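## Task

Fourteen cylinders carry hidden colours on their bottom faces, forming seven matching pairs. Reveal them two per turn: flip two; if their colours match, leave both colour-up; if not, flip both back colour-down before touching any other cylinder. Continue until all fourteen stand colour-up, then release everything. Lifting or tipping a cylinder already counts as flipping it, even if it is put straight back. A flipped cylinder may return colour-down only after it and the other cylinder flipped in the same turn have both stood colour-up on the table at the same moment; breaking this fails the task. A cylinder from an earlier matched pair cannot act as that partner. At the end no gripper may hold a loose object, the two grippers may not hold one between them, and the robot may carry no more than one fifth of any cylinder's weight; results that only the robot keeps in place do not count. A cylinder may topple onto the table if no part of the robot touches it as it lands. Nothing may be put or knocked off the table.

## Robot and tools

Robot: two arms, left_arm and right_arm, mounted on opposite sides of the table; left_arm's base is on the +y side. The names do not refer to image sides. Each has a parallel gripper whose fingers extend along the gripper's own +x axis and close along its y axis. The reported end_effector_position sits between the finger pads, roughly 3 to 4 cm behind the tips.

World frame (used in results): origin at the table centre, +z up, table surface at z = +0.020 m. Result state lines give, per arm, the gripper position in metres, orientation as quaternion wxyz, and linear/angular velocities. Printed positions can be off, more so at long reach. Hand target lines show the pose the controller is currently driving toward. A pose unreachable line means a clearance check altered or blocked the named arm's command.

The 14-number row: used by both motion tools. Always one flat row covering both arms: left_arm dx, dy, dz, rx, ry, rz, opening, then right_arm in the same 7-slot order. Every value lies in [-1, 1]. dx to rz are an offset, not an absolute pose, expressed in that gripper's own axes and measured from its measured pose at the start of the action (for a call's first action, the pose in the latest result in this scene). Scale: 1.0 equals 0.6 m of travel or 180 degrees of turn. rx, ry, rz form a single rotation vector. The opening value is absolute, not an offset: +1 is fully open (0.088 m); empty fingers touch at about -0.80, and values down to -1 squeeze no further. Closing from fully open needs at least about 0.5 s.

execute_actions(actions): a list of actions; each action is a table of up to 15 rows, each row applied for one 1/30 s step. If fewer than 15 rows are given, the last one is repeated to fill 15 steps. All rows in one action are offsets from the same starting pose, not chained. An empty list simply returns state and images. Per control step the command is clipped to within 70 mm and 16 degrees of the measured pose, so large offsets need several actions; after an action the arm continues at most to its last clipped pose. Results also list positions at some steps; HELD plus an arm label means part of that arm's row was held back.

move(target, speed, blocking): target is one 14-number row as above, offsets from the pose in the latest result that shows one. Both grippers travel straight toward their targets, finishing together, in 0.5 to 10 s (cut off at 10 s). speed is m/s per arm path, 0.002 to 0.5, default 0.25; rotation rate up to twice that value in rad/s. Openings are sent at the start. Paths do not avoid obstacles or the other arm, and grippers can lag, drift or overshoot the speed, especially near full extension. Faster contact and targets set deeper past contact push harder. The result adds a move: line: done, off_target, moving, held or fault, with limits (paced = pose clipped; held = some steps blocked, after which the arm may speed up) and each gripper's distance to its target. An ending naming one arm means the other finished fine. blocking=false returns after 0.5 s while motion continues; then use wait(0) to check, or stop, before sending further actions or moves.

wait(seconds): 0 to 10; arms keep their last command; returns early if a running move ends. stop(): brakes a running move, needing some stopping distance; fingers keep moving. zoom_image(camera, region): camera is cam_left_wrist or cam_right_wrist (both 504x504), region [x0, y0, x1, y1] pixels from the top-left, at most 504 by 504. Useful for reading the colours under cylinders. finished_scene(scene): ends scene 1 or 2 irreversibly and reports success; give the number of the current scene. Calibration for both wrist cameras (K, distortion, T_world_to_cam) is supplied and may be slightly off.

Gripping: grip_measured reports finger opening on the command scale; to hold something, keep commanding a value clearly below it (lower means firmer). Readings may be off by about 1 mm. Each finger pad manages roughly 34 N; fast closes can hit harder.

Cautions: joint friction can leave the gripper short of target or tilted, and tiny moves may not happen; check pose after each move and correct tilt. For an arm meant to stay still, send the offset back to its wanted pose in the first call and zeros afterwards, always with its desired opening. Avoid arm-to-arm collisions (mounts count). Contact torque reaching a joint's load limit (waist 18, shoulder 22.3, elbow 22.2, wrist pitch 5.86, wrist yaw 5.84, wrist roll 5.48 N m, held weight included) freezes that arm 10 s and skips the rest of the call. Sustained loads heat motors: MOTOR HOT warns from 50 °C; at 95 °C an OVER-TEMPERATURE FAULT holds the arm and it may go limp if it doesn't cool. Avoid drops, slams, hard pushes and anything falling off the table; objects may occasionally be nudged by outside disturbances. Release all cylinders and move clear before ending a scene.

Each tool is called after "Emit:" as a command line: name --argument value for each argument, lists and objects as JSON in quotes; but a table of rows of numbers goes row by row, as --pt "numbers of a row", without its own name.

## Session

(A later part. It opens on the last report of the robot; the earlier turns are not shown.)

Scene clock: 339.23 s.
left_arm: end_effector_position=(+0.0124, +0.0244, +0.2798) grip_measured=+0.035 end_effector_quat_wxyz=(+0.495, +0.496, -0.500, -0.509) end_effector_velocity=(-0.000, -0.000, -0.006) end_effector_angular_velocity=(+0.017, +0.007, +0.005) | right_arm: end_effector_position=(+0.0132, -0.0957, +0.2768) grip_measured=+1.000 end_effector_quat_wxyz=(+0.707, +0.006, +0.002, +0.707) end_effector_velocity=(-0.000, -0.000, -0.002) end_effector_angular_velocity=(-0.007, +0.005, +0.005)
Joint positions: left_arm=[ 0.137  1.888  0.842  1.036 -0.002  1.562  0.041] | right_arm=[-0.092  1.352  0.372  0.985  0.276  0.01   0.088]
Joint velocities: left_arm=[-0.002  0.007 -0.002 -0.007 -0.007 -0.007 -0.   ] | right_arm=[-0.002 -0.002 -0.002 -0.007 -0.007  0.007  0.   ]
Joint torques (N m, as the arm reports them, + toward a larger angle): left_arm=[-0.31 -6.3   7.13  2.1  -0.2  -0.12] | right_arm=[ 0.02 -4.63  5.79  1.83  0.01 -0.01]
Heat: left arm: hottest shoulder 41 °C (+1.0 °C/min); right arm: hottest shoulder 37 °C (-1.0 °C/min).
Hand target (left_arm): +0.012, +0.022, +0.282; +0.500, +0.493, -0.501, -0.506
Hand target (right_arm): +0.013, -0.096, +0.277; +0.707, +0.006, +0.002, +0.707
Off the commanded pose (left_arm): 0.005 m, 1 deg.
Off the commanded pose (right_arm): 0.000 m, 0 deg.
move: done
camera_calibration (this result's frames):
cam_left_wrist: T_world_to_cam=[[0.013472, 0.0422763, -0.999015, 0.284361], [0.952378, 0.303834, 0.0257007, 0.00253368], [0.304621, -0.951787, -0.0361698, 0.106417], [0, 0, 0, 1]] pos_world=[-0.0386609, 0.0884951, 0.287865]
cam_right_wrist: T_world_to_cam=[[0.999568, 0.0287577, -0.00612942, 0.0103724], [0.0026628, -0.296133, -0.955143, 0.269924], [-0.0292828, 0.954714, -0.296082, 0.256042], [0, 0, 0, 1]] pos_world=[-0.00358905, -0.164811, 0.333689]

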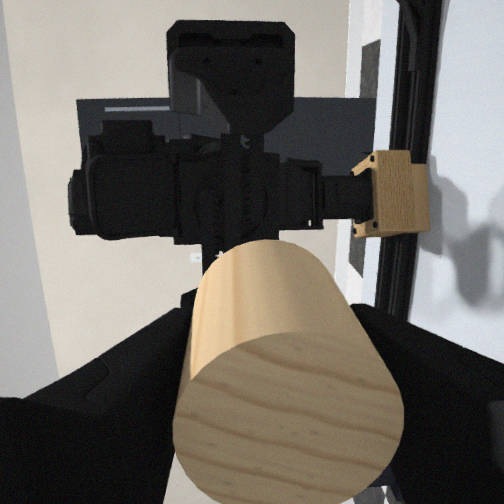

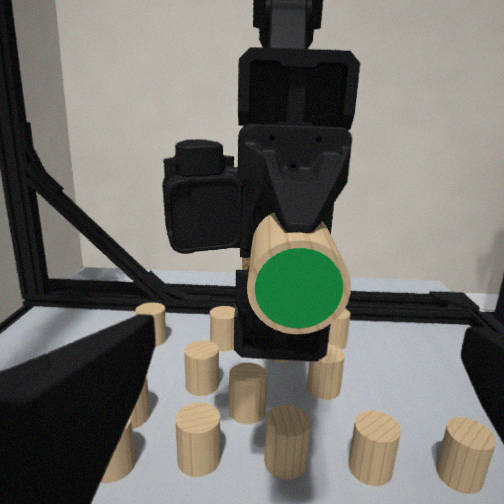

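Emit:
move --target '[0,0,0,0,0,0,-0.3,0.136,-0.002,-0.001,0,0,0,1]' --speed 0.1

Emit:
execute_actions --actions '[[[0,0,0,0,0,0,-0.3,0,0,0,0,0,0,-0.3]],[[0,0,0,0,0,0,-0.3,0,0,0,0,0,0,-0.3]],[[0,0,0,0,0,0,1,0,0,0,0,0,0,-0.3]]]'

Emit:
move --target '[-0.1,0,0,0,0,0,1,-0.1,0,0,0,0,0,-0.3]' --speed 0.15

Emit:
move --target '[-0.255,-0.208,-0.108,0.003,0.003,-0.494,0.5,0.075,0.2,-0.208,0,0.508,0,-0.3]' --speed 0.3

Scene clock: 344.33 s.
left_arm: end_effector_position=(+0.0122, +0.0242, +0.2794) grip_measured=+0.033 end_effector_quat_wxyz=(+0.495, +0.496, -0.500, -0.509) end_effector_velocity=(-0.002, +0.002, -0.003) end_effector_angular_velocity=(+0.012, -0.007, -0.010) | right_arm: end_effector_position=(+0.0142, -0.0176, +0.2776) grip_measured=+1.000 end_effector_quat_wxyz=(+0.707, +0.007, +0.001, +0.707) end_effector_velocity=(-0.001, +0.003, +0.000) end_effector_angular_velocity=(-0.002, -0.008, +0.005)
Joint positions: left_arm=[ 0.137  1.889  0.842  1.036 -0.002  1.562  0.041] | right_arm=[-0.168  1.659  0.65   1.016  0.201  0.01   0.088]
Joint velocities: left_arm=[-0.002 -0.002 -0.007 -0.007  0.007  0.007 -0.   ] | right_arm=[-0.002  0.007  0.012 -0.007 -0.007 -0.007  0.   ]
Joint torques (N m, as the arm reports them, + toward a larger angle): left_arm=[-0.02 -7.11  5.88  1.69  0.03 -0.06] | right_arm=[-0.12 -5.7   7.09  1.62 -0.14 -0.01]
Heat: left arm: hottest shoulder 41 °C (+2.0 °C/min); right arm: hottest shoulder 37 °C (-2.0 °C/min).
Hand target (left_arm): +0.012, +0.024, +0.280; +0.495, +0.496, -0.500, -0.509
Hand target (right_arm): +0.014, -0.014, +0.276; +0.707, +0.005, +0.002, +0.707
Off the commanded pose (left_arm): 0.000 m, 0 deg.
Off the commanded pose (right_arm): 0.004 m, 0 deg.
move: done
camera_calibration (this result's frames):
cam_left_wrist: T_world_to_cam=[[0.0134835, 0.0426573, -0.998999, 0.283948], [0.952378, 0.303824, 0.0258275, 0.00268941], [0.304621, -0.951773, -0.0365292, 0.106381], [0, 0, 0, 1]] pos_world=[-0.0387959, 0.0883212, 0.28748]
cam_right_wrist: T_world_to_cam=[[0.999576, 0.0283966, -0.0063772, 0.00720531], [0.002219, -0.292841, -0.956159, 0.294193], [-0.0290191, 0.955739, -0.29278, 0.180887], [0, 0, 0, 1]] pos_world=[-0.00260591, -0.0869333, 0.334301]

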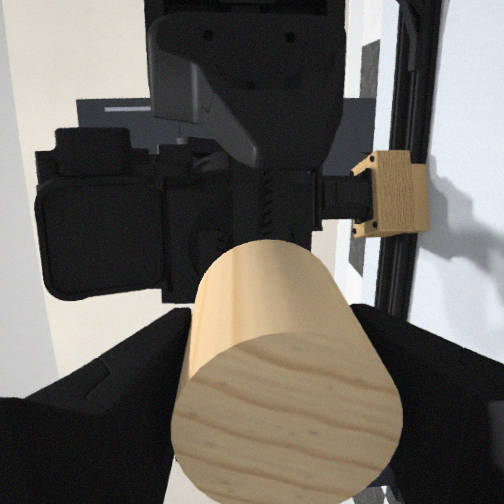

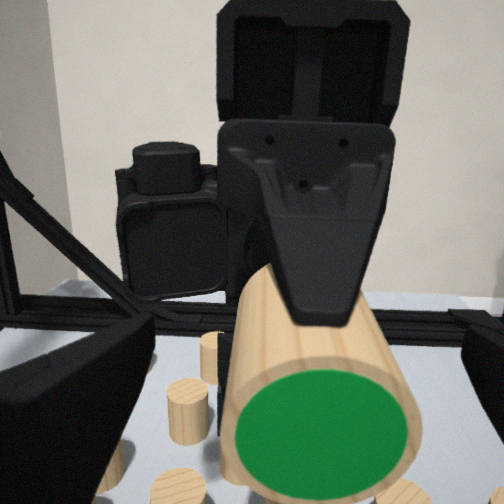

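Scene clock: 345.83 s.
left_arm: end_effector_position=(+0.0125, +0.0242, +0.2794) grip_measured=+1.000 end_effector_quat_wxyz=(+0.495, +0.496, -0.499, -0.509) end_effector_velocity=(-0.002, +0.002, -0.001) end_effector_angular_velocity=(+0.007, +0.007, -0.010) | right_arm: end_effector_position=(+0.0136, -0.0176, +0.2778) grip_measured=+0.025 end_effector_quat_wxyz=(+0.707, +0.007, +0.001, +0.708) end_effector_velocity=(+0.000, -0.000, -0.002) end_effector_angular_velocity=(-0.007, +0.006, +0.005)
Joint positions: left_arm=[ 0.137  1.889  0.842  1.036 -0.002  1.562  0.088] | right_arm=[-0.167  1.659  0.651  1.016  0.2    0.01   0.04 ]
Joint velocities: left_arm=[-0.002 -0.007 -0.007 -0.007  0.007 -0.007  0.   ] | right_arm=[-0.002 -0.002 -0.002 -0.007 -0.007  0.007 -0.   ]
Joint torques (N m, as the arm reports them, + toward a larger angle): left_arm=[-0.07 -6.85  5.9   1.71 -0.04 -0.04] | right_arm=[ 0.05 -6.94  5.64  1.83  0.02  0.  ]
Heat: left arm: hottest shoulder 41 °C (+2.0 °C/min); right arm: hottest shoulder 37 °C (-2.0 °C/min).
Hand target (left_arm): +0.012, +0.024, +0.279; +0.495, +0.496, -0.499, -0.509
Hand target (right_arm): +0.014, -0.018, +0.278; +0.707, +0.007, +0.001, +0.708
Off the commanded pose (left_arm): 0.000 m, 0 deg.
Off the commanded pose (right_arm): 0.000 m, 0 deg.
Step readings (end_effector_position; steps 1 to 15: 1st action; 16 to 30: 2nd action; 31 to 45: 3rd action):
0: left_arm (+0.0122, +0.0242, +0.2794) | right_arm (+0.0142, -0.0176, +0.2776)
1: left_arm (+0.0122, +0.0242, +0.2794) | right_arm (+0.0141, -0.0175, +0.2778)
2: left_arm (+0.0122, +0.0242, +0.2794) | right_arm (+0.0141, -0.0175, +0.2778)
4: left_arm (+0.0122, +0.0242, +0.2794) | right_arm (+0.0141, -0.0175, +0.2778)
8: left_arm (+0.0122, +0.0242, +0.2794) | right_arm (+0.0141, -0.0175, +0.2778)
15: left_arm (+0.0127, +0.0242, +0.2794) | right_arm (+0.0136, -0.0176, +0.2778)
16: left_arm (+0.0127, +0.0242, +0.2794) | right_arm (+0.0136, -0.0176, +0.2778)
17: left_arm (+0.0127, +0.0242, +0.2794) | right_arm (+0.0136, -0.0176, +0.2778)
19: left_arm (+0.0127, +0.0242, +0.2794) | right_arm (+0.0136, -0.0176, +0.2778)
23: left_arm (+0.0127, +0.0242, +0.2794) | right_arm (+0.0136, -0.0176, +0.2778)
30: left_arm (+0.0127, +0.0242, +0.2794) | right_arm (+0.0136, -0.0176, +0.2778)
31: left_arm (+0.0125, +0.0242, +0.2794) | right_arm (+0.0136, -0.0176, +0.2778)
32: left_arm (+0.0125, +0.0242, +0.2794) | right_arm (+0.0136, -0.0176, +0.2778)
34: left_arm (+0.0125, +0.0242, +0.2794) | right_arm (+0.0136, -0.0176, +0.2778)
38: left_arm (+0.0125, +0.0242, +0.2794) | right_arm (+0.0136, -0.0176, +0.2778)
45: end_effector_position above
camera_calibration (this result's frames):
cam_left_wrist: T_world_to_cam=[[0.013455, 0.0426674, -0.998999, 0.283945], [0.952146, 0.30455, 0.0258314, 0.00244045], [0.305348, -0.95154, -0.0365279, 0.106287], [0, 0, 0, 1]] pos_world=[-0.0385985, 0.0882776, 0.28748]
cam_right_wrist: T_world_to_cam=[[0.99952, 0.0303054, -0.0064329, 0.00777401], [0.00271336, -0.292477, -0.956269, 0.294375], [-0.0308616, 0.955792, -0.292419, 0.180822], [0, 0, 0, 1]] pos_world=[-0.00298856, -0.0869661, 0.334428]

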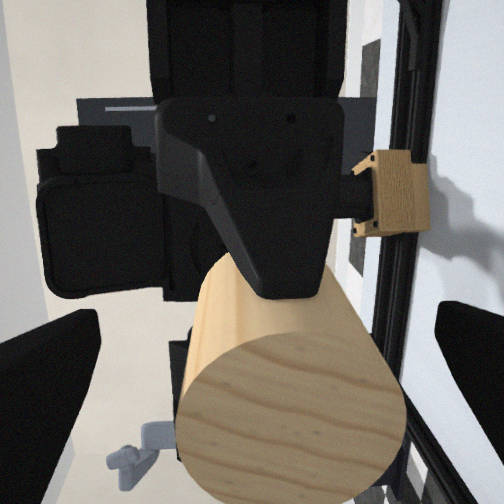

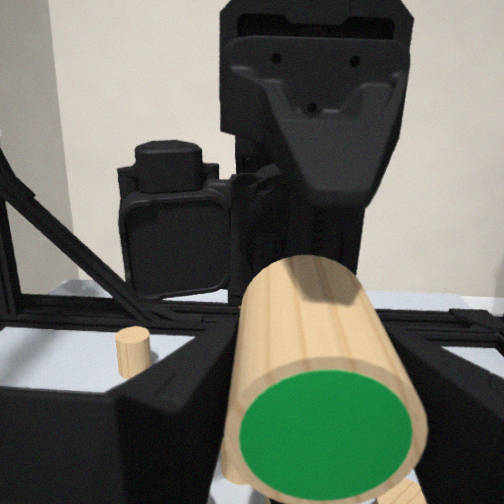

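Scene clock: 346.73 s.
left_arm: end_effector_position=(+0.0136, +0.0820, +0.2770) grip_measured=+1.000 end_effector_quat_wxyz=(+0.493, +0.498, -0.497, -0.511) end_effector_velocity=(-0.002, +0.003, -0.003) end_effector_angular_velocity=(+0.013, +0.022, -0.009) | right_arm: end_effector_position=(+0.0136, -0.0743, +0.2787) grip_measured=+0.024 end_effector_quat_wxyz=(+0.706, +0.009, +0.001, +0.708) end_effector_velocity=(+0.001, -0.005, -0.000) end_effector_angular_velocity=(-0.002, -0.008, -0.005)
Joint positions: left_arm=[ 0.137  1.712  0.6    1.093 -0.002  1.562  0.088] | right_arm=[-0.12   1.444  0.443  1.013  0.246  0.01   0.04 ]
Joint velocities: left_arm=[-0.002 -0.007 -0.012 -0.007  0.007 -0.022  0.   ] | right_arm=[ 0.002 -0.022 -0.017 -0.007  0.007 -0.007 -0.   ]
Joint torques (N m, as the arm reports them, + toward a larger angle): left_arm=[-0.14 -6.81  4.92  2.03 -0.07 -0.04] | right_arm=[ 0.23 -6.28  4.03  1.72  0.15 -0.02]
Heat: left arm: hottest shoulder 41 °C (+3.0 °C/min); right arm: hottest shoulder 37 °C (-3.0 °C/min).
Hand target (left_arm): +0.013, +0.084, +0.280; +0.495, +0.496, -0.499, -0.509
Hand target (right_arm): +0.014, -0.078, +0.277; +0.707, +0.007, +0.001, +0.708
Off the commanded pose (left_arm): 0.004 m, 1 deg.
Off the commanded pose (right_arm): 0.004 m, 0 deg.
move: done
camera_calibration (this result's frames):
cam_left_wrist: T_world_to_cam=[[0.0136258, 0.0514292, -0.998584, 0.278304], [0.952141, 0.304311, 0.0286648, -0.0169335], [0.305355, -0.951183, -0.0448213, 0.163103], [0, 0, 0, 1]] pos_world=[-0.0374732, 0.145981, 0.285706]
cam_right_wrist: T_world_to_cam=[[0.999488, 0.031093, -0.00755602, 0.00988074], [0.00176568, -0.289374, -0.957214, 0.279203], [-0.0319492, 0.956711, -0.289281, 0.234507], [0, 0, 0, 1]] pos_world=[-0.00287634, -0.143869, 0.33517]

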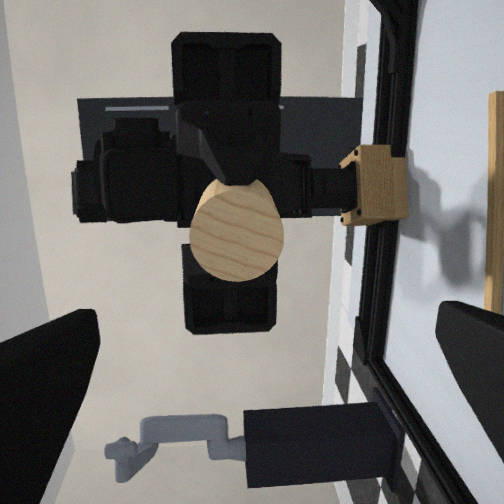

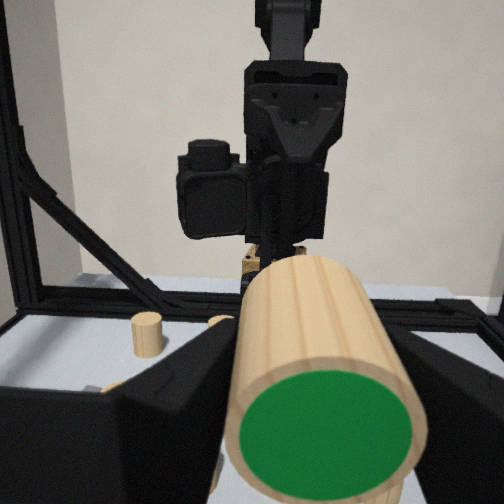

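Scene clock: 350.03 s.
left_arm: end_effector_position=(+0.0774, +0.2378, +0.1539) grip_measured=+0.500 end_effector_quat_wxyz=(-0.002, +0.705, -0.004, -0.709) end_effector_velocity=(-0.000, +0.003, -0.001) end_effector_angular_velocity=(+0.014, -0.005, +0.020) | right_arm: end_effector_position=(-0.1054, -0.0284, +0.1598) grip_measured=+0.024 end_effector_quat_wxyz=(+0.498, -0.499, +0.502, +0.500) end_effector_velocity=(-0.000, +0.001, -0.002) end_effector_angular_velocity=(-0.010, +0.004, -0.010)
Joint positions: left_arm=[ 0.354  1.709  1.051 -0.912  0.005  1.777  0.063] | right_arm=[ 0.024  2.372  2.156 -1.355 -0.006  0.394  0.04 ]
Joint velocities: left_arm=[-0.002  0.002 -0.002 -0.007 -0.007 -0.022 -0.   ] | right_arm=[-0.002  0.012  0.012 -0.007 -0.007  0.007 -0.   ]
Joint torques (N m, as the arm reports them, + toward a larger angle): left_arm=[ 0.18 -4.71  6.64 -0.01 -0.16  0.12] | right_arm=[  0.26 -10.06   7.2   -0.1   -0.11   0.15]
Heat: left arm: hottest shoulder 41 °C (+3.0 °C/min); right arm: hottest shoulder 37 °C (-3.0 °C/min).
Hand target (left_arm): +0.079, +0.236, +0.154; -0.003, +0.707, -0.003, -0.707
Hand target (right_arm): -0.107, -0.028, +0.155; +0.497, -0.501, +0.506, +0.497
Off the commanded pose (left_arm): 0.003 m, 1 deg.
Off the commanded pose (right_arm): 0.005 m, 1 deg.
move: done
camera_calibration (this result's frames):
cam_left_wrist: T_world_to_cam=[[0.0300539, 0.999086, 0.0303993, -0.238543], [0.947862, -0.0381399, 0.31639, -0.0840298], [0.31726, 0.0193056, -0.948142, 0.193646], [0, 0, 0, 1]] pos_world=[0.0253816, 0.231381, 0.217442]
cam_right_wrist: T_world_to_cam=[[0.999389, 0.00387824, -0.0347293, 0.130081], [0.0142277, -0.95288, 0.303014, -0.0401137], [-0.0319177, -0.303323, -0.952353, 0.222592], [0, 0, 0, 1]] pos_world=[-0.122326, 0.0287893, 0.228659]

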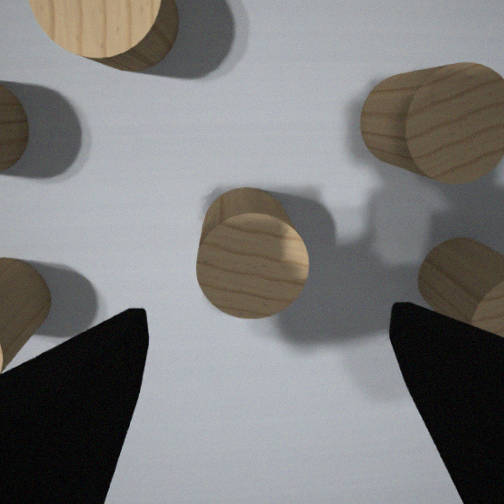

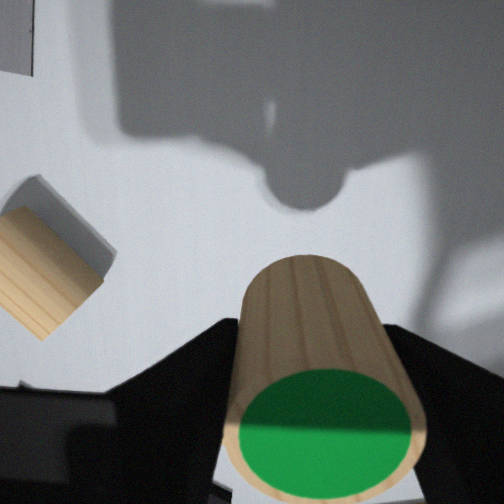

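Emit:
move --target '[0.142,0,-0.002,0,0,0,0.5,0.157,0,0,0,0,0,-0.3]' --speed 0.08

Emit:
execute_actions --actions '[[[0,0,0,0,0,0,-0.3,0,0,0,0,0,0,0.6]],[[0,0,0,0,0,0,-0.3,0,0,0,0,0,0,0.6]]]'

Emit:
move --target '[-0.13,0,0,0,0,0,-0.3,-0.13,0,0,0,0,0,0.6]' --speed 0.15

Emit:
move --target '[-0.232,0.364,0.106,0,0,0.504,-0.3,-0.195,-0.198,-0.115,0,-0.493,0,1]' --speed 0.3

Scene clock: 355.17 s.
left_arm: end_effector_position=(+0.0783, +0.2360, +0.0720) grip_measured=+0.500 end_effector_quat_wxyz=(+0.001, +0.706, -0.006, -0.708) end_effector_velocity=(+0.000, -0.000, -0.001) end_effector_angular_velocity=(-0.001, -0.008, +0.005) | right_arm: end_effector_position=(-0.1069, -0.0249, +0.0812) grip_measured=+0.024 end_effector_quat_wxyz=(+0.502, -0.490, +0.499, +0.509) end_effector_velocity=(+0.002, +0.001, -0.001) end_effector_angular_velocity=(+0.005, -0.006, +0.005)
Joint positions: left_arm=[ 0.356  1.893  0.896 -0.564  0.005  1.777  0.063] | right_arm=[ 0.024  2.408  1.905 -1.041 -0.007  0.394  0.04 ]
Joint velocities: left_arm=[-0.002  0.002 -0.002  0.007 -0.007 -0.007 -0.   ] | right_arm=[-0.002 -0.002 -0.007  0.007  0.007 -0.007 -0.   ]
Joint torques (N m, as the arm reports them, + toward a larger angle): left_arm=[ 0.19 -5.05  4.09  0.45  0.07  0.1 ] | right_arm=[ 0.15 -9.37  3.5   1.27  0.02  0.02]
Heat: left arm: hottest shoulder 40 °C (+2.0 °C/min); right arm: hottest shoulder 39 °C (-1.0 °C/min).
Hand target (left_arm): +0.079, +0.238, +0.069; -0.002, +0.705, -0.004, -0.709
Hand target (right_arm): -0.106, -0.029, +0.066; +0.498, -0.499, +0.503, +0.500
Off the commanded pose (left_arm): 0.004 m, 1 deg.
Off the commanded pose (right_arm): 0.016 m, 2 deg.
move: off_target (right_arm)
camera_calibration (this result's frames):
cam_left_wrist: T_world_to_cam=[[0.028865, 0.999344, 0.0218523, -0.233582], [0.947353, -0.0343245, 0.318346, -0.0600629], [0.318887, 0.0115128, -0.947723, 0.117382], [0, 0, 0, 1]] pos_world=[0.0262116, 0.230016, 0.13547]
cam_right_wrist: T_world_to_cam=[[0.998962, 0.00449786, -0.0453391, 0.129687], [0.0169882, -0.960125, 0.279055, -0.0108634], [-0.0422761, -0.279535, -0.959204, 0.148793], [0, 0, 0, 1]] pos_world=[-0.123077, 0.0305794, 0.151635]

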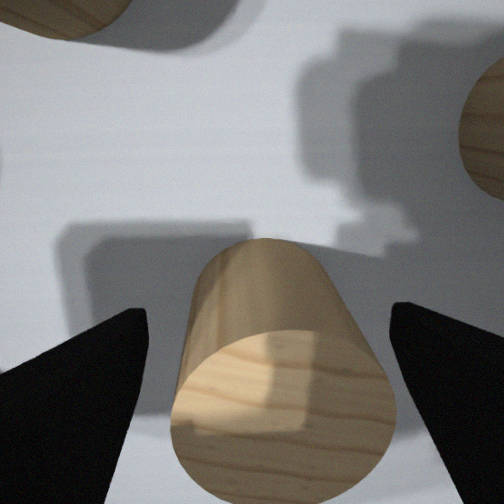

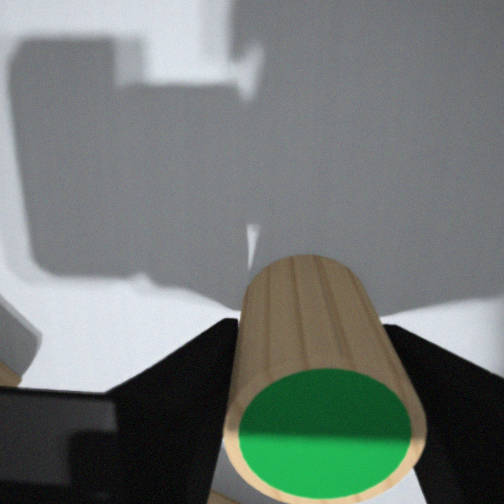

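Scene clock: 356.17 s.
left_arm: end_effector_position=(+0.0783, +0.2359, +0.0720) grip_measured=+0.035 end_effector_quat_wxyz=(+0.001, +0.706, -0.006, -0.708) end_effector_velocity=(-0.000, +0.002, +0.000) end_effector_angular_velocity=(+0.009, -0.005, +0.020) | right_arm: end_effector_position=(-0.1070, -0.0246, +0.0812) grip_measured=+0.600 end_effector_quat_wxyz=(+0.502, -0.490, +0.499, +0.510) end_effector_velocity=(-0.001, -0.003, -0.002) end_effector_angular_velocity=(-0.014, +0.002, +0.010)
Joint positions: left_arm=[ 0.356  1.893  0.896 -0.563  0.005  1.778  0.041] | right_arm=[ 0.024  2.408  1.905 -1.039 -0.007  0.394  0.068]
Joint velocities: left_arm=[-0.002 -0.002 -0.002 -0.007 -0.007 -0.022 -0.   ] | right_arm=[ 0.002  0.002 -0.002 -0.007 -0.007 -0.007 -0.   ]
Joint torques (N m, as the arm reports them, + toward a larger angle): left_arm=[-0.05 -5.77  4.57  0.24  0.06  0.02] | right_arm=[  0.06 -11.98   5.54   0.15   0.01  -0.01]
Heat: left arm: hottest shoulder 40 °C (+2.0 °C/min); right arm: hottest shoulder 39 °C (-1.0 °C/min).
Hand target (left_arm): +0.078, +0.236, +0.072; +0.001, +0.706, -0.006, -0.708
Hand target (right_arm): -0.107, -0.025, +0.081; +0.502, -0.489, +0.499, +0.510
Off the commanded pose (left_arm): 0.000 m, 0 deg.
Off the commanded pose (right_arm): 0.000 m, 0 deg.
Step readings (end_effector_position; steps 1 to 15: 1st action; 16 to 30: 2nd action):
0: left_arm (+0.0783, +0.2360, +0.0720) | right_arm (-0.1069, -0.0249, +0.0812)
1: left_arm (+0.0783, +0.2360, +0.0720) | right_arm (-0.1069, -0.0249, +0.0812)
2: left_arm (+0.0783, +0.2360, +0.0720) | right_arm (-0.1070, -0.0248, +0.0812)
4: left_arm (+0.0783, +0.2359, +0.0720) | right_arm (-0.1075, -0.0237, +0.0813)
8: left_arm (+0.0783, +0.2359, +0.0720) | right_arm (-0.1071, -0.0244, +0.0814)
15: left_arm (+0.0783, +0.2359, +0.0720) | right_arm (-0.1071, -0.0246, +0.0814)
16: left_arm (+0.0783, +0.2359, +0.0720) | right_arm (-0.1071, -0.0246, +0.0814)
17: left_arm (+0.0783, +0.2359, +0.0720) | right_arm (-0.1070, -0.0246, +0.0812)
19: left_arm (+0.0783, +0.2359, +0.0720) | right_arm (-0.1070, -0.0247, +0.0812)
23: left_arm (+0.0783, +0.2359, +0.0720) | right_arm (-0.1071, -0.0246, +0.0814)
30: end_effector_position above
camera_calibration (this result's frames):
cam_left_wrist: T_world_to_cam=[[0.0292445, 0.999341, 0.0214797, -0.233503], [0.947314, -0.0345664, 0.318434, -0.0600279], [0.318967, 0.0110356, -0.947701, 0.117483], [0, 0, 0, 1]] pos_world=[0.0262208, 0.229978, 0.135469]
cam_right_wrist: T_world_to_cam=[[0.998935, 0.00456218, -0.0459161, 0.129859], [0.0171508, -0.960517, 0.277691, -0.0104501], [-0.0428363, -0.278183, -0.959573, 0.148886], [0, 0, 0, 1]] pos_world=[-0.123163, 0.0307875, 0.151731]

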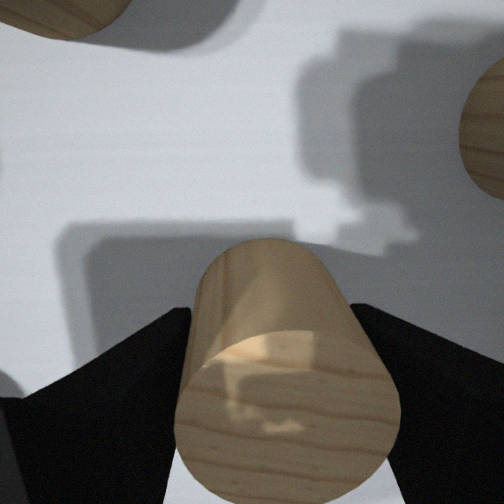

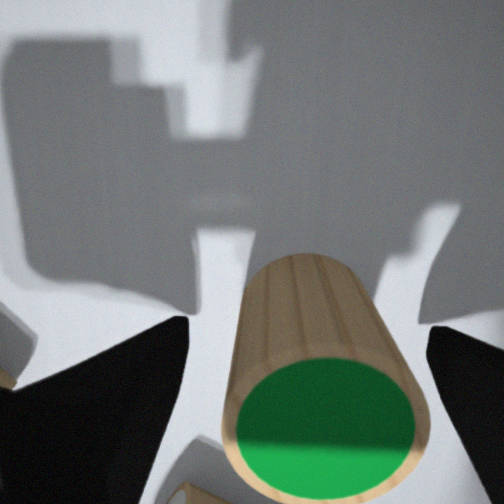

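Scene clock: 357.17 s.
left_arm: end_effector_position=(+0.0775, +0.2397, +0.1441) grip_measured=+0.034 end_effector_quat_wxyz=(-0.005, +0.705, +0.000, -0.710) end_effector_velocity=(+0.001, -0.001, +0.001) end_effector_angular_velocity=(+0.004, -0.007, +0.005) | right_arm: end_effector_position=(-0.1055, -0.0284, +0.1542) grip_measured=+0.600 end_effector_quat_wxyz=(+0.500, -0.494, +0.500, +0.505) end_effector_velocity=(+0.000, -0.001, +0.005) end_effector_angular_velocity=(-0.005, +0.006, +0.005)
Joint positions: left_arm=[ 0.356  1.727  1.028 -0.881  0.005  1.778  0.041] | right_arm=[ 0.024  2.354  2.102 -1.304 -0.007  0.394  0.068]
Joint velocities: left_arm=[-0.002  0.002  0.007 -0.007 -0.007 -0.007 -0.002] | right_arm=[-0.002 -0.002  0.017 -0.022 -0.007 -0.007 -0.   ]
Joint torques (N m, as the arm reports them, + toward a larger angle): left_arm=[-0.04 -6.76  6.44 -0.05  0.04 -0.01] | right_arm=[ -0.03 -12.3    7.06  -0.09   0.01  -0.04]
Heat: left arm: hottest shoulder 40 °C (+2.0 °C/min); right arm: hottest shoulder 40 °C (+0.0 °C/min).
Hand target (left_arm): +0.078, +0.236, +0.150; +0.001, +0.706, -0.007, -0.708
Hand target (right_arm): -0.106, -0.026, +0.159; +0.502, -0.489, +0.499, +0.510
Off the commanded pose (left_arm): 0.007 m, 1 deg.
Off the commanded pose (right_arm): 0.005 m, 1 deg.
move: done
camera_calibration (this result's frames):
cam_left_wrist: T_world_to_cam=[[0.0293578, 0.998781, 0.0396762, -0.241314], [0.948486, -0.0403624, 0.314237, -0.0802316], [0.315455, 0.028407, -0.948515, 0.182254], [0, 0, 0, 1]] pos_world=[0.0256899, 0.232605, 0.207657]
cam_right_wrist: T_world_to_cam=[[0.999151, 0.00404139, -0.0410083, 0.130916], [0.0157436, -0.957121, 0.289262, -0.0362189], [-0.0380809, -0.289662, -0.956371, 0.217648], [0, 0, 0, 1]] pos_world=[-0.121946, 0.0278494, 0.223997]

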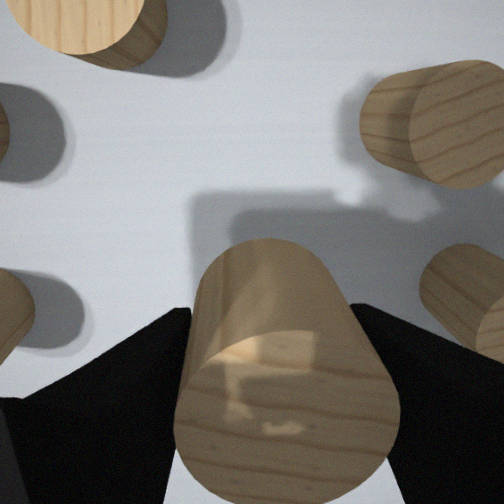

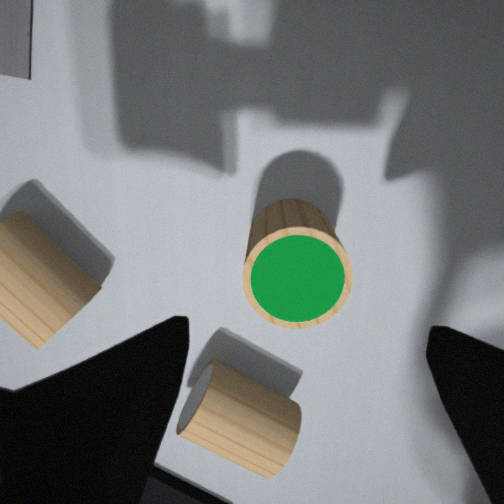

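Scene clock: 360.33 s.
left_arm: end_effector_position=(+0.0126, +0.0241, +0.2792) grip_measured=+0.033 end_effector_quat_wxyz=(+0.494, +0.497, -0.502, -0.507) end_effector_velocity=(-0.000, -0.001, -0.002) end_effector_angular_velocity=(+0.007, +0.007, +0.005) | right_arm: end_effector_position=(+0.0144, -0.0971, +0.2778) grip_measured=+1.000 end_effector_quat_wxyz=(+0.705, +0.014, +0.008, +0.709) end_effector_velocity=(+0.000, -0.001, +0.001) end_effector_angular_velocity=(+0.012, -0.004, +0.005)
Joint positions: left_arm=[0.139 1.893 0.842 1.044 0.    1.569 0.041] | right_arm=[-0.1    1.341  0.365  0.985  0.263  0.03   0.088]
Joint velocities: left_arm=[-0.002  0.002  0.002 -0.007 -0.007 -0.007  0.   ] | right_arm=[-0.002  0.002 -0.007  0.022 -0.007 -0.007  0.   ]
Joint torques (N m, as the arm reports them, + toward a larger angle): left_arm=[-0.27 -6.27  7.08  2.11 -0.2  -0.13] | right_arm=[ 0.03 -3.62  4.06  1.91 -0.15 -0.23]
Heat: left arm: hottest shoulder 40 °C (+2.0 °C/min); right arm: hottest shoulder 40 °C (+1.0 °C/min).
Hand target (left_arm): +0.012, +0.021, +0.282; +0.498, +0.494, -0.503, -0.504
Hand target (right_arm): +0.015, -0.099, +0.270; +0.705, +0.003, +0.011, +0.709
Off the commanded pose (left_arm): 0.005 m, 1 deg.
Off the commanded pose (right_arm): 0.009 m, 2 deg.
move: off_target (right_arm)
camera_calibration (this result's frames):
cam_left_wrist: T_world_to_cam=[[0.0206708, 0.0390816, -0.999022, 0.283752], [0.952424, 0.303138, 0.0315654, 0.000774279], [0.304076, -0.952145, -0.0309561, 0.104539], [0, 0, 0, 1]] pos_world=[-0.0383907, 0.0882125, 0.286686]
cam_right_wrist: T_world_to_cam=[[0.999024, 0.0350508, -0.0268636, 0.0155944], [-0.015455, -0.292339, -0.95619, 0.271357], [-0.0413685, 0.955672, -0.291512, 0.2568], [0, 0, 0, 1]] pos_world=[-0.000761936, -0.166635, 0.334748]

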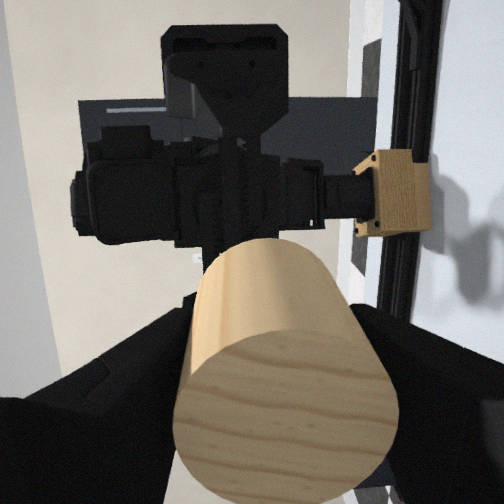

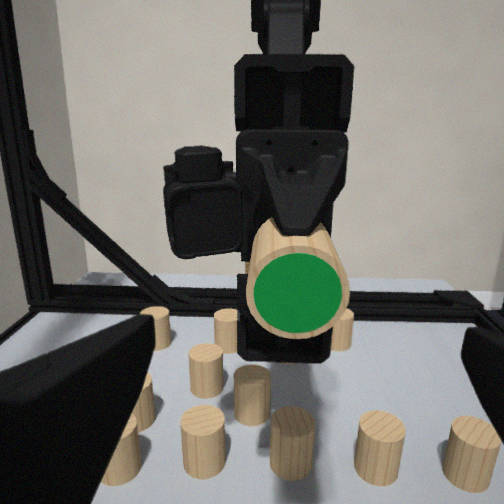

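Emit:
move --target '[0,0,0,0,0,0,-0.3,0.137,0,-0.006,-0.008,0.003,0,1]' --speed 0.1

Emit:
execute_actions --actions '[[[0,0,0,0,0,0,-0.3,0,0,0,0,0,0,-0.3]],[[0,0,0,0,0,0,-0.3,0,0,0,0,0,0,-0.3]],[[0,0,0,0,0,0,1,0,0,0,0,0,0,-0.3]]]'

Emit:
move --target '[-0.1,0,0,0,0,0,1,-0.1,0,0,0,0,0,-0.3]' --speed 0.15

Emit:
move --target '[-0.37,-0.206,-0.025,0,0,-0.495,0.5,0.078,0.09,-0.204,0,0.507,0,-0.3]' --speed 0.3

Scene clock: 364.60 s.
left_arm: end_effector_position=(+0.0125, +0.0239, +0.2790) grip_measured=+0.033 end_effector_quat_wxyz=(+0.494, +0.497, -0.502, -0.507) end_effector_velocity=(-0.000, +0.001, -0.001) end_effector_angular_velocity=(+0.007, +0.007, +0.005) | right_arm: end_effector_position=(+0.0137, -0.0185, +0.2761) grip_measured=+1.000 end_effector_quat_wxyz=(+0.705, +0.006, +0.004, +0.709) end_effector_velocity=(+0.002, +0.002, -0.003) end_effector_angular_velocity=(-0.017, -0.011, -0.010)
Joint positions: left_arm=[ 0.138  1.894  0.842  1.045 -0.     1.569  0.041] | right_arm=[-0.169  1.657  0.646  1.014  0.194  0.013  0.088]
Joint velocities: left_arm=[-0.002 -0.002 -0.002 -0.007 -0.007 -0.007 -0.   ] | right_arm=[-0.002  0.002  0.007 -0.022  0.007 -0.007  0.   ]
Joint torques (N m, as the arm reports them, + toward a larger angle): left_arm=[ 0.04 -7.15  5.75  1.64  0.03 -0.04] | right_arm=[-0.12 -5.62  6.89  1.61 -0.14 -0.17]
Heat: left arm: hottest shoulder 40 °C (+2.0 °C/min); right arm: hottest shoulder 39 °C (+0.0 °C/min).
Hand target (left_arm): +0.013, +0.024, +0.279; +0.494, +0.497, -0.502, -0.507
Hand target (right_arm): +0.014, -0.015, +0.275; +0.705, +0.002, +0.003, +0.709
Off the commanded pose (left_arm): 0.000 m, 0 deg.
Off the commanded pose (right_arm): 0.004 m, 0 deg.
move: done
camera_calibration (this result's frames):
cam_left_wrist: T_world_to_cam=[[0.0202853, 0.0387077, -0.999045, 0.283635], [0.952435, 0.303153, 0.0310845, 0.00108453], [0.304066, -0.952156, -0.030717, 0.104371], [0, 0, 0, 1]] pos_world=[-0.0385224, 0.0880701, 0.286537]
cam_right_wrist: T_world_to_cam=[[0.999382, 0.0340959, -0.00856067, 0.00838342], [0.00197069, -0.297472, -0.954728, 0.292012], [-0.0350989, 0.954121, -0.297356, 0.182612], [0, 0, 0, 1]] pos_world=[-0.00254421, -0.0876547, 0.333165]

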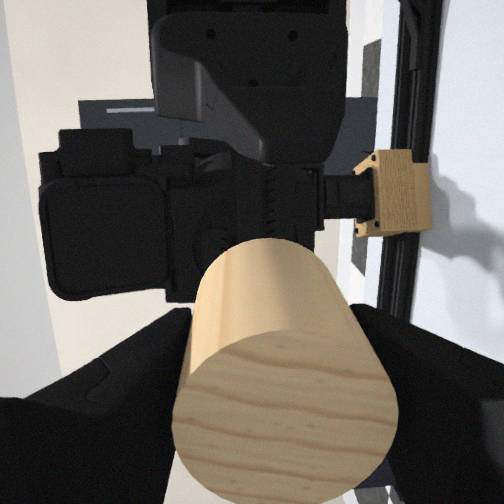

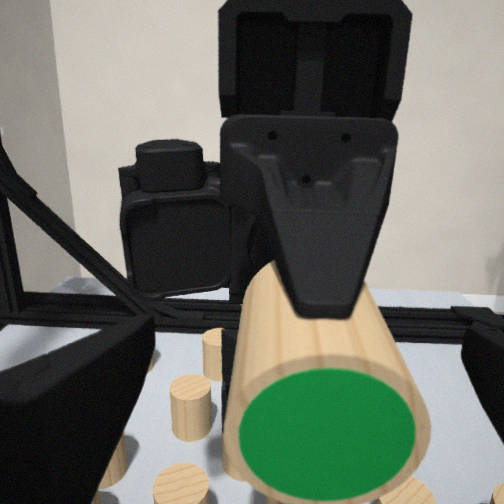

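Scene clock: 366.10 s.
left_arm: end_effector_position=(+0.0125, +0.0239, +0.2790) grip_measured=+1.000 end_effector_quat_wxyz=(+0.494, +0.496, -0.503, -0.507) end_effector_velocity=(+0.002, +0.000, -0.007) end_effector_angular_velocity=(+0.027, +0.007, +0.010) | right_arm: end_effector_position=(+0.0138, -0.0185, +0.2760) grip_measured=+0.024 end_effector_quat_wxyz=(+0.705, +0.006, +0.004, +0.709) end_effector_velocity=(-0.000, +0.000, +0.000) end_effector_angular_velocity=(-0.002, -0.008, +0.005)
Joint positions: left_arm=[0.138 1.894 0.842 1.045 0.    1.569 0.088] | right_arm=[-0.169  1.657  0.646  1.014  0.195  0.013  0.04 ]
Joint velocities: left_arm=[ 0.002  0.002 -0.002 -0.022 -0.007 -0.007  0.   ] | right_arm=[-0.002 -0.002  0.002 -0.007 -0.007 -0.007  0.001]
Joint torques (N m, as the arm reports them, + toward a larger angle): left_arm=[-0.06 -7.02  5.91  1.73 -0.01 -0.06] | right_arm=[ 0.08 -6.95  5.62  1.85  0.    0.  ]
Heat: left arm: hottest shoulder 40 °C (+2.0 °C/min); right arm: hottest shoulder 39 °C (+0.0 °C/min).
Hand target (left_arm): +0.012, +0.024, +0.279; +0.494, +0.496, -0.503, -0.507
Hand target (right_arm): +0.014, -0.018, +0.276; +0.705, +0.006, +0.004, +0.709
Off the commanded pose (left_arm): 0.000 m, 0 deg.
Off the commanded pose (right_arm): 0.000 m, 0 deg.
Step readings (end_effector_position; steps 1 to 15: 1st action; 16 to 30: 2nd action; 31 to 45: 3rd action):
0: left_arm (+0.0125, +0.0239, +0.2790) | right_arm (+0.0137, -0.0185, +0.2761)
1: left_arm (+0.0125, +0.0239, +0.2790) | right_arm (+0.0137, -0.0185, +0.2760)
2: left_arm (+0.0125, +0.0239, +0.2790) | right_arm (+0.0137, -0.0185, +0.2760)
4: left_arm (+0.0125, +0.0239, +0.2790) | right_arm (+0.0137, -0.0185, +0.2760)
8: left_arm (+0.0125, +0.0239, +0.2790) | right_arm (+0.0137, -0.0185, +0.2760)
15: left_arm (+0.0125, +0.0239, +0.2790) | right_arm (+0.0138, -0.0185, +0.2760)
16: left_arm (+0.0125, +0.0239, +0.2790) | right_arm (+0.0138, -0.0185, +0.2760)
17: left_arm (+0.0125, +0.0239, +0.2790) | right_arm (+0.0138, -0.0185, +0.2760)
19: left_arm (+0.0125, +0.0239, +0.2790) | right_arm (+0.0138, -0.0185, +0.2760)
23: left_arm (+0.0125, +0.0239, +0.2790) | right_arm (+0.0138, -0.0185, +0.2760)
30: left_arm (+0.0125, +0.0239, +0.2790) | right_arm (+0.0138, -0.0185, +0.2760)
31: left_arm (+0.0125, +0.0239, +0.2790) | right_arm (+0.0138, -0.0185, +0.2760)
32: left_arm (+0.0125, +0.0239, +0.2790) | right_arm (+0.0138, -0.0185, +0.2760)
34: left_arm (+0.0125, +0.0239, +0.2790) | right_arm (+0.0138, -0.0185, +0.2760)
38: left_arm (+0.0125, +0.0239, +0.2790) | right_arm (+0.0138, -0.0185, +0.2760)
45: end_effector_position above
camera_calibration (this result's frames):
cam_left_wrist: T_world_to_cam=[[0.0202975, 0.0387, -0.999045, 0.283637], [0.952551, 0.302789, 0.031082, 0.00114679], [0.303703, -0.952271, -0.0307179, 0.104397], [0, 0, 0, 1]] pos_world=[-0.0385553, 0.0880906, 0.286537]
cam_right_wrist: T_world_to_cam=[[0.999395, 0.0337115, -0.00849894, 0.00830588], [0.00192824, -0.29783, -0.954617, 0.291832], [-0.0347128, 0.954023, -0.297715, 0.182627], [0, 0, 0, 1]] pos_world=[-0.00252408, -0.087594, 0.33303]

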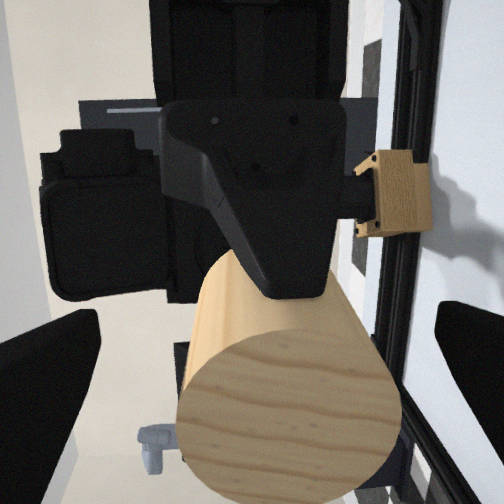

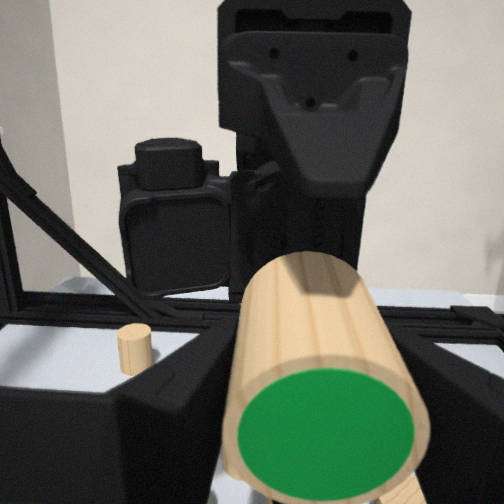

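Scene clock: 367.00 s.
left_arm: end_effector_position=(+0.0135, +0.0817, +0.2763) grip_measured=+1.000 end_effector_quat_wxyz=(+0.492, +0.499, -0.500, -0.509) end_effector_velocity=(+0.000, +0.001, +0.004) end_effector_angular_velocity=(-0.012, -0.007, +0.005) | right_arm: end_effector_position=(+0.0140, -0.0751, +0.2776) grip_measured=+0.024 end_effector_quat_wxyz=(+0.705, +0.008, +0.003, +0.709) end_effector_velocity=(-0.002, -0.003, -0.001) end_effector_angular_velocity=(-0.012, +0.004, +0.020)
Joint positions: left_arm=[0.138 1.719 0.599 1.104 0.    1.569 0.088] | right_arm=[-0.123  1.44   0.439  1.007  0.24   0.013  0.04 ]
Joint velocities: left_arm=[-0.002 -0.007 -0.002  0.007 -0.007  0.007  0.   ] | right_arm=[-0.002 -0.017 -0.007 -0.022 -0.022  0.007 -0.   ]
Joint torques (N m, as the arm reports them, + toward a larger angle): left_arm=[-0.11 -6.77  4.86  2.04  0.   -0.04] | right_arm=[ 0.21 -6.16  4.37  1.74  0.1   0.  ]
Heat: left arm: hottest shoulder 40 °C (+2.0 °C/min); right arm: hottest shoulder 39 °C (-1.0 °C/min).
Hand target (left_arm): +0.013, +0.084, +0.279; +0.494, +0.497, -0.502, -0.507
Hand target (right_arm): +0.014, -0.078, +0.276; +0.705, +0.006, +0.004, +0.709
Off the commanded pose (left_arm): 0.004 m, 1 deg.
Off the commanded pose (right_arm): 0.004 m, 0 deg.
move: done
camera_calibration (this result's frames):
cam_left_wrist: T_world_to_cam=[[0.0204688, 0.0478433, -0.998645, 0.277796], [0.952545, 0.302491, 0.0340157, -0.0180772], [0.303709, -0.951951, -0.0393813, 0.161363], [0, 0, 0, 1]] pos_world=[-0.0374741, 0.145787, 0.28439]
cam_right_wrist: T_world_to_cam=[[0.999372, 0.0341295, -0.00949981, 0.0102645], [0.000953507, -0.293967, -0.955815, 0.277155], [-0.0354142, 0.955206, -0.293815, 0.23619], [0, 0, 0, 1]] pos_world=[-0.00215786, -0.144486, 0.334403]

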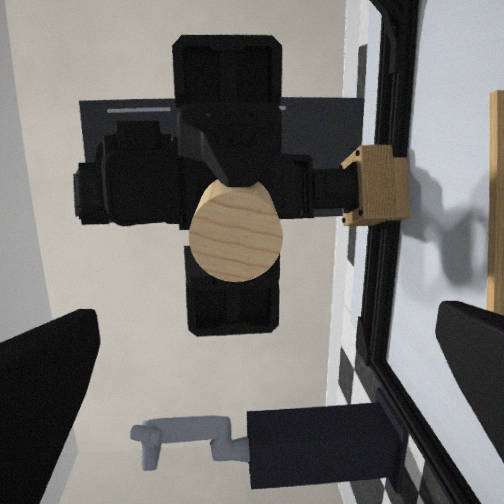

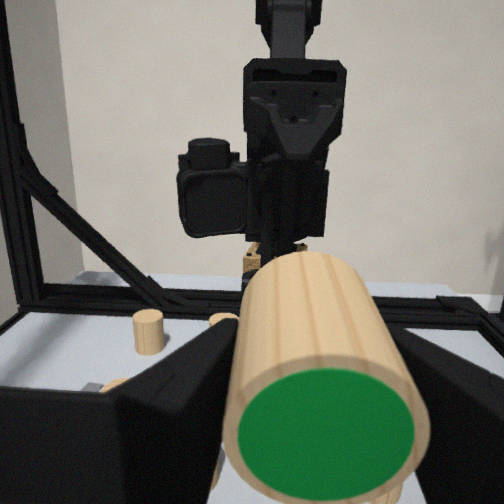

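Scene clock: 370.30 s.
left_arm: end_effector_position=(+0.0299, +0.3068, +0.1549) grip_measured=+0.500 end_effector_quat_wxyz=(-0.004, +0.703, -0.004, -0.711) end_effector_velocity=(+0.002, +0.002, -0.000) end_effector_angular_velocity=(+0.008, -0.022, -0.000) | right_arm: end_effector_position=(-0.0416, -0.0291, +0.1599) grip_measured=+0.024 end_effector_quat_wxyz=(+0.496, -0.501, +0.501, +0.501) end_effector_velocity=(-0.001, -0.005, -0.004) end_effector_angular_velocity=(-0.036, +0.013, +0.005)
Joint positions: left_arm=[ 0.203  1.426  0.773 -0.919  0.012  1.628  0.063] | right_arm=[-0.109  2.267  1.976 -1.284 -0.006  0.255  0.04 ]
Joint velocities: left_arm=[-0.007 -0.002 -0.002 -0.007 -0.022 -0.007 -0.   ] | right_arm=[-0.002  0.012  0.002 -0.022 -0.022 -0.007 -0.   ]
Joint torques (N m, as the arm reports them, + toward a larger angle): left_arm=[ 0.28 -3.06  6.58  0.01 -0.13  0.11] | right_arm=[-0.24 -9.55  7.13 -0.11 -0.11  0.08]
Heat: left arm: hottest shoulder 40 °C (+2.0 °C/min); right arm: hottest shoulder 39 °C (-1.0 °C/min).
Hand target (left_arm): +0.031, +0.305, +0.156; -0.004, +0.705, -0.004, -0.709
Hand target (right_arm): -0.041, -0.027, +0.155; +0.495, -0.502, +0.506, +0.497
Off the commanded pose (left_arm): 0.003 m, 1 deg.
Off the commanded pose (right_arm): 0.004 m, 1 deg.
move: done
camera_calibration (this result's frames):
cam_left_wrist: T_world_to_cam=[[0.0325681, 0.998953, 0.0321406, -0.30637], [0.950004, -0.0409315, 0.309542, -0.0348382], [0.310533, 0.0204526, -0.950343, 0.208529], [0, 0, 0, 1]] pos_world=[-0.0216807, 0.300358, 0.218805]
cam_right_wrist: T_world_to_cam=[[0.999382, 0.00951217, -0.0338535, 0.0663344], [0.0194044, -0.95205, 0.305326, -0.0418509], [-0.0293259, -0.305794, -0.951646, 0.224418], [0, 0, 0, 1]] pos_world=[-0.0589001, 0.0281505, 0.22859]

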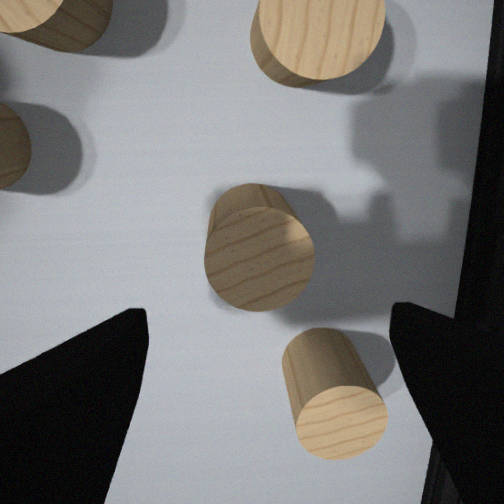

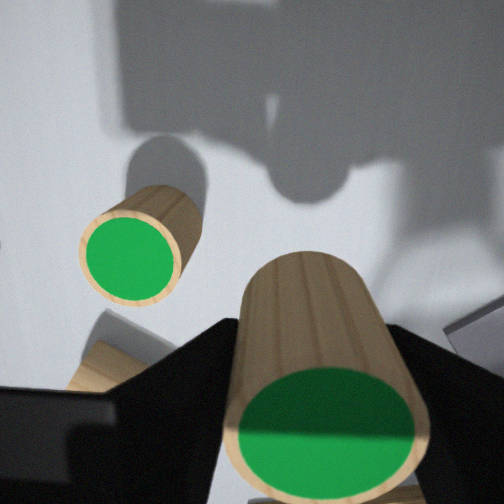

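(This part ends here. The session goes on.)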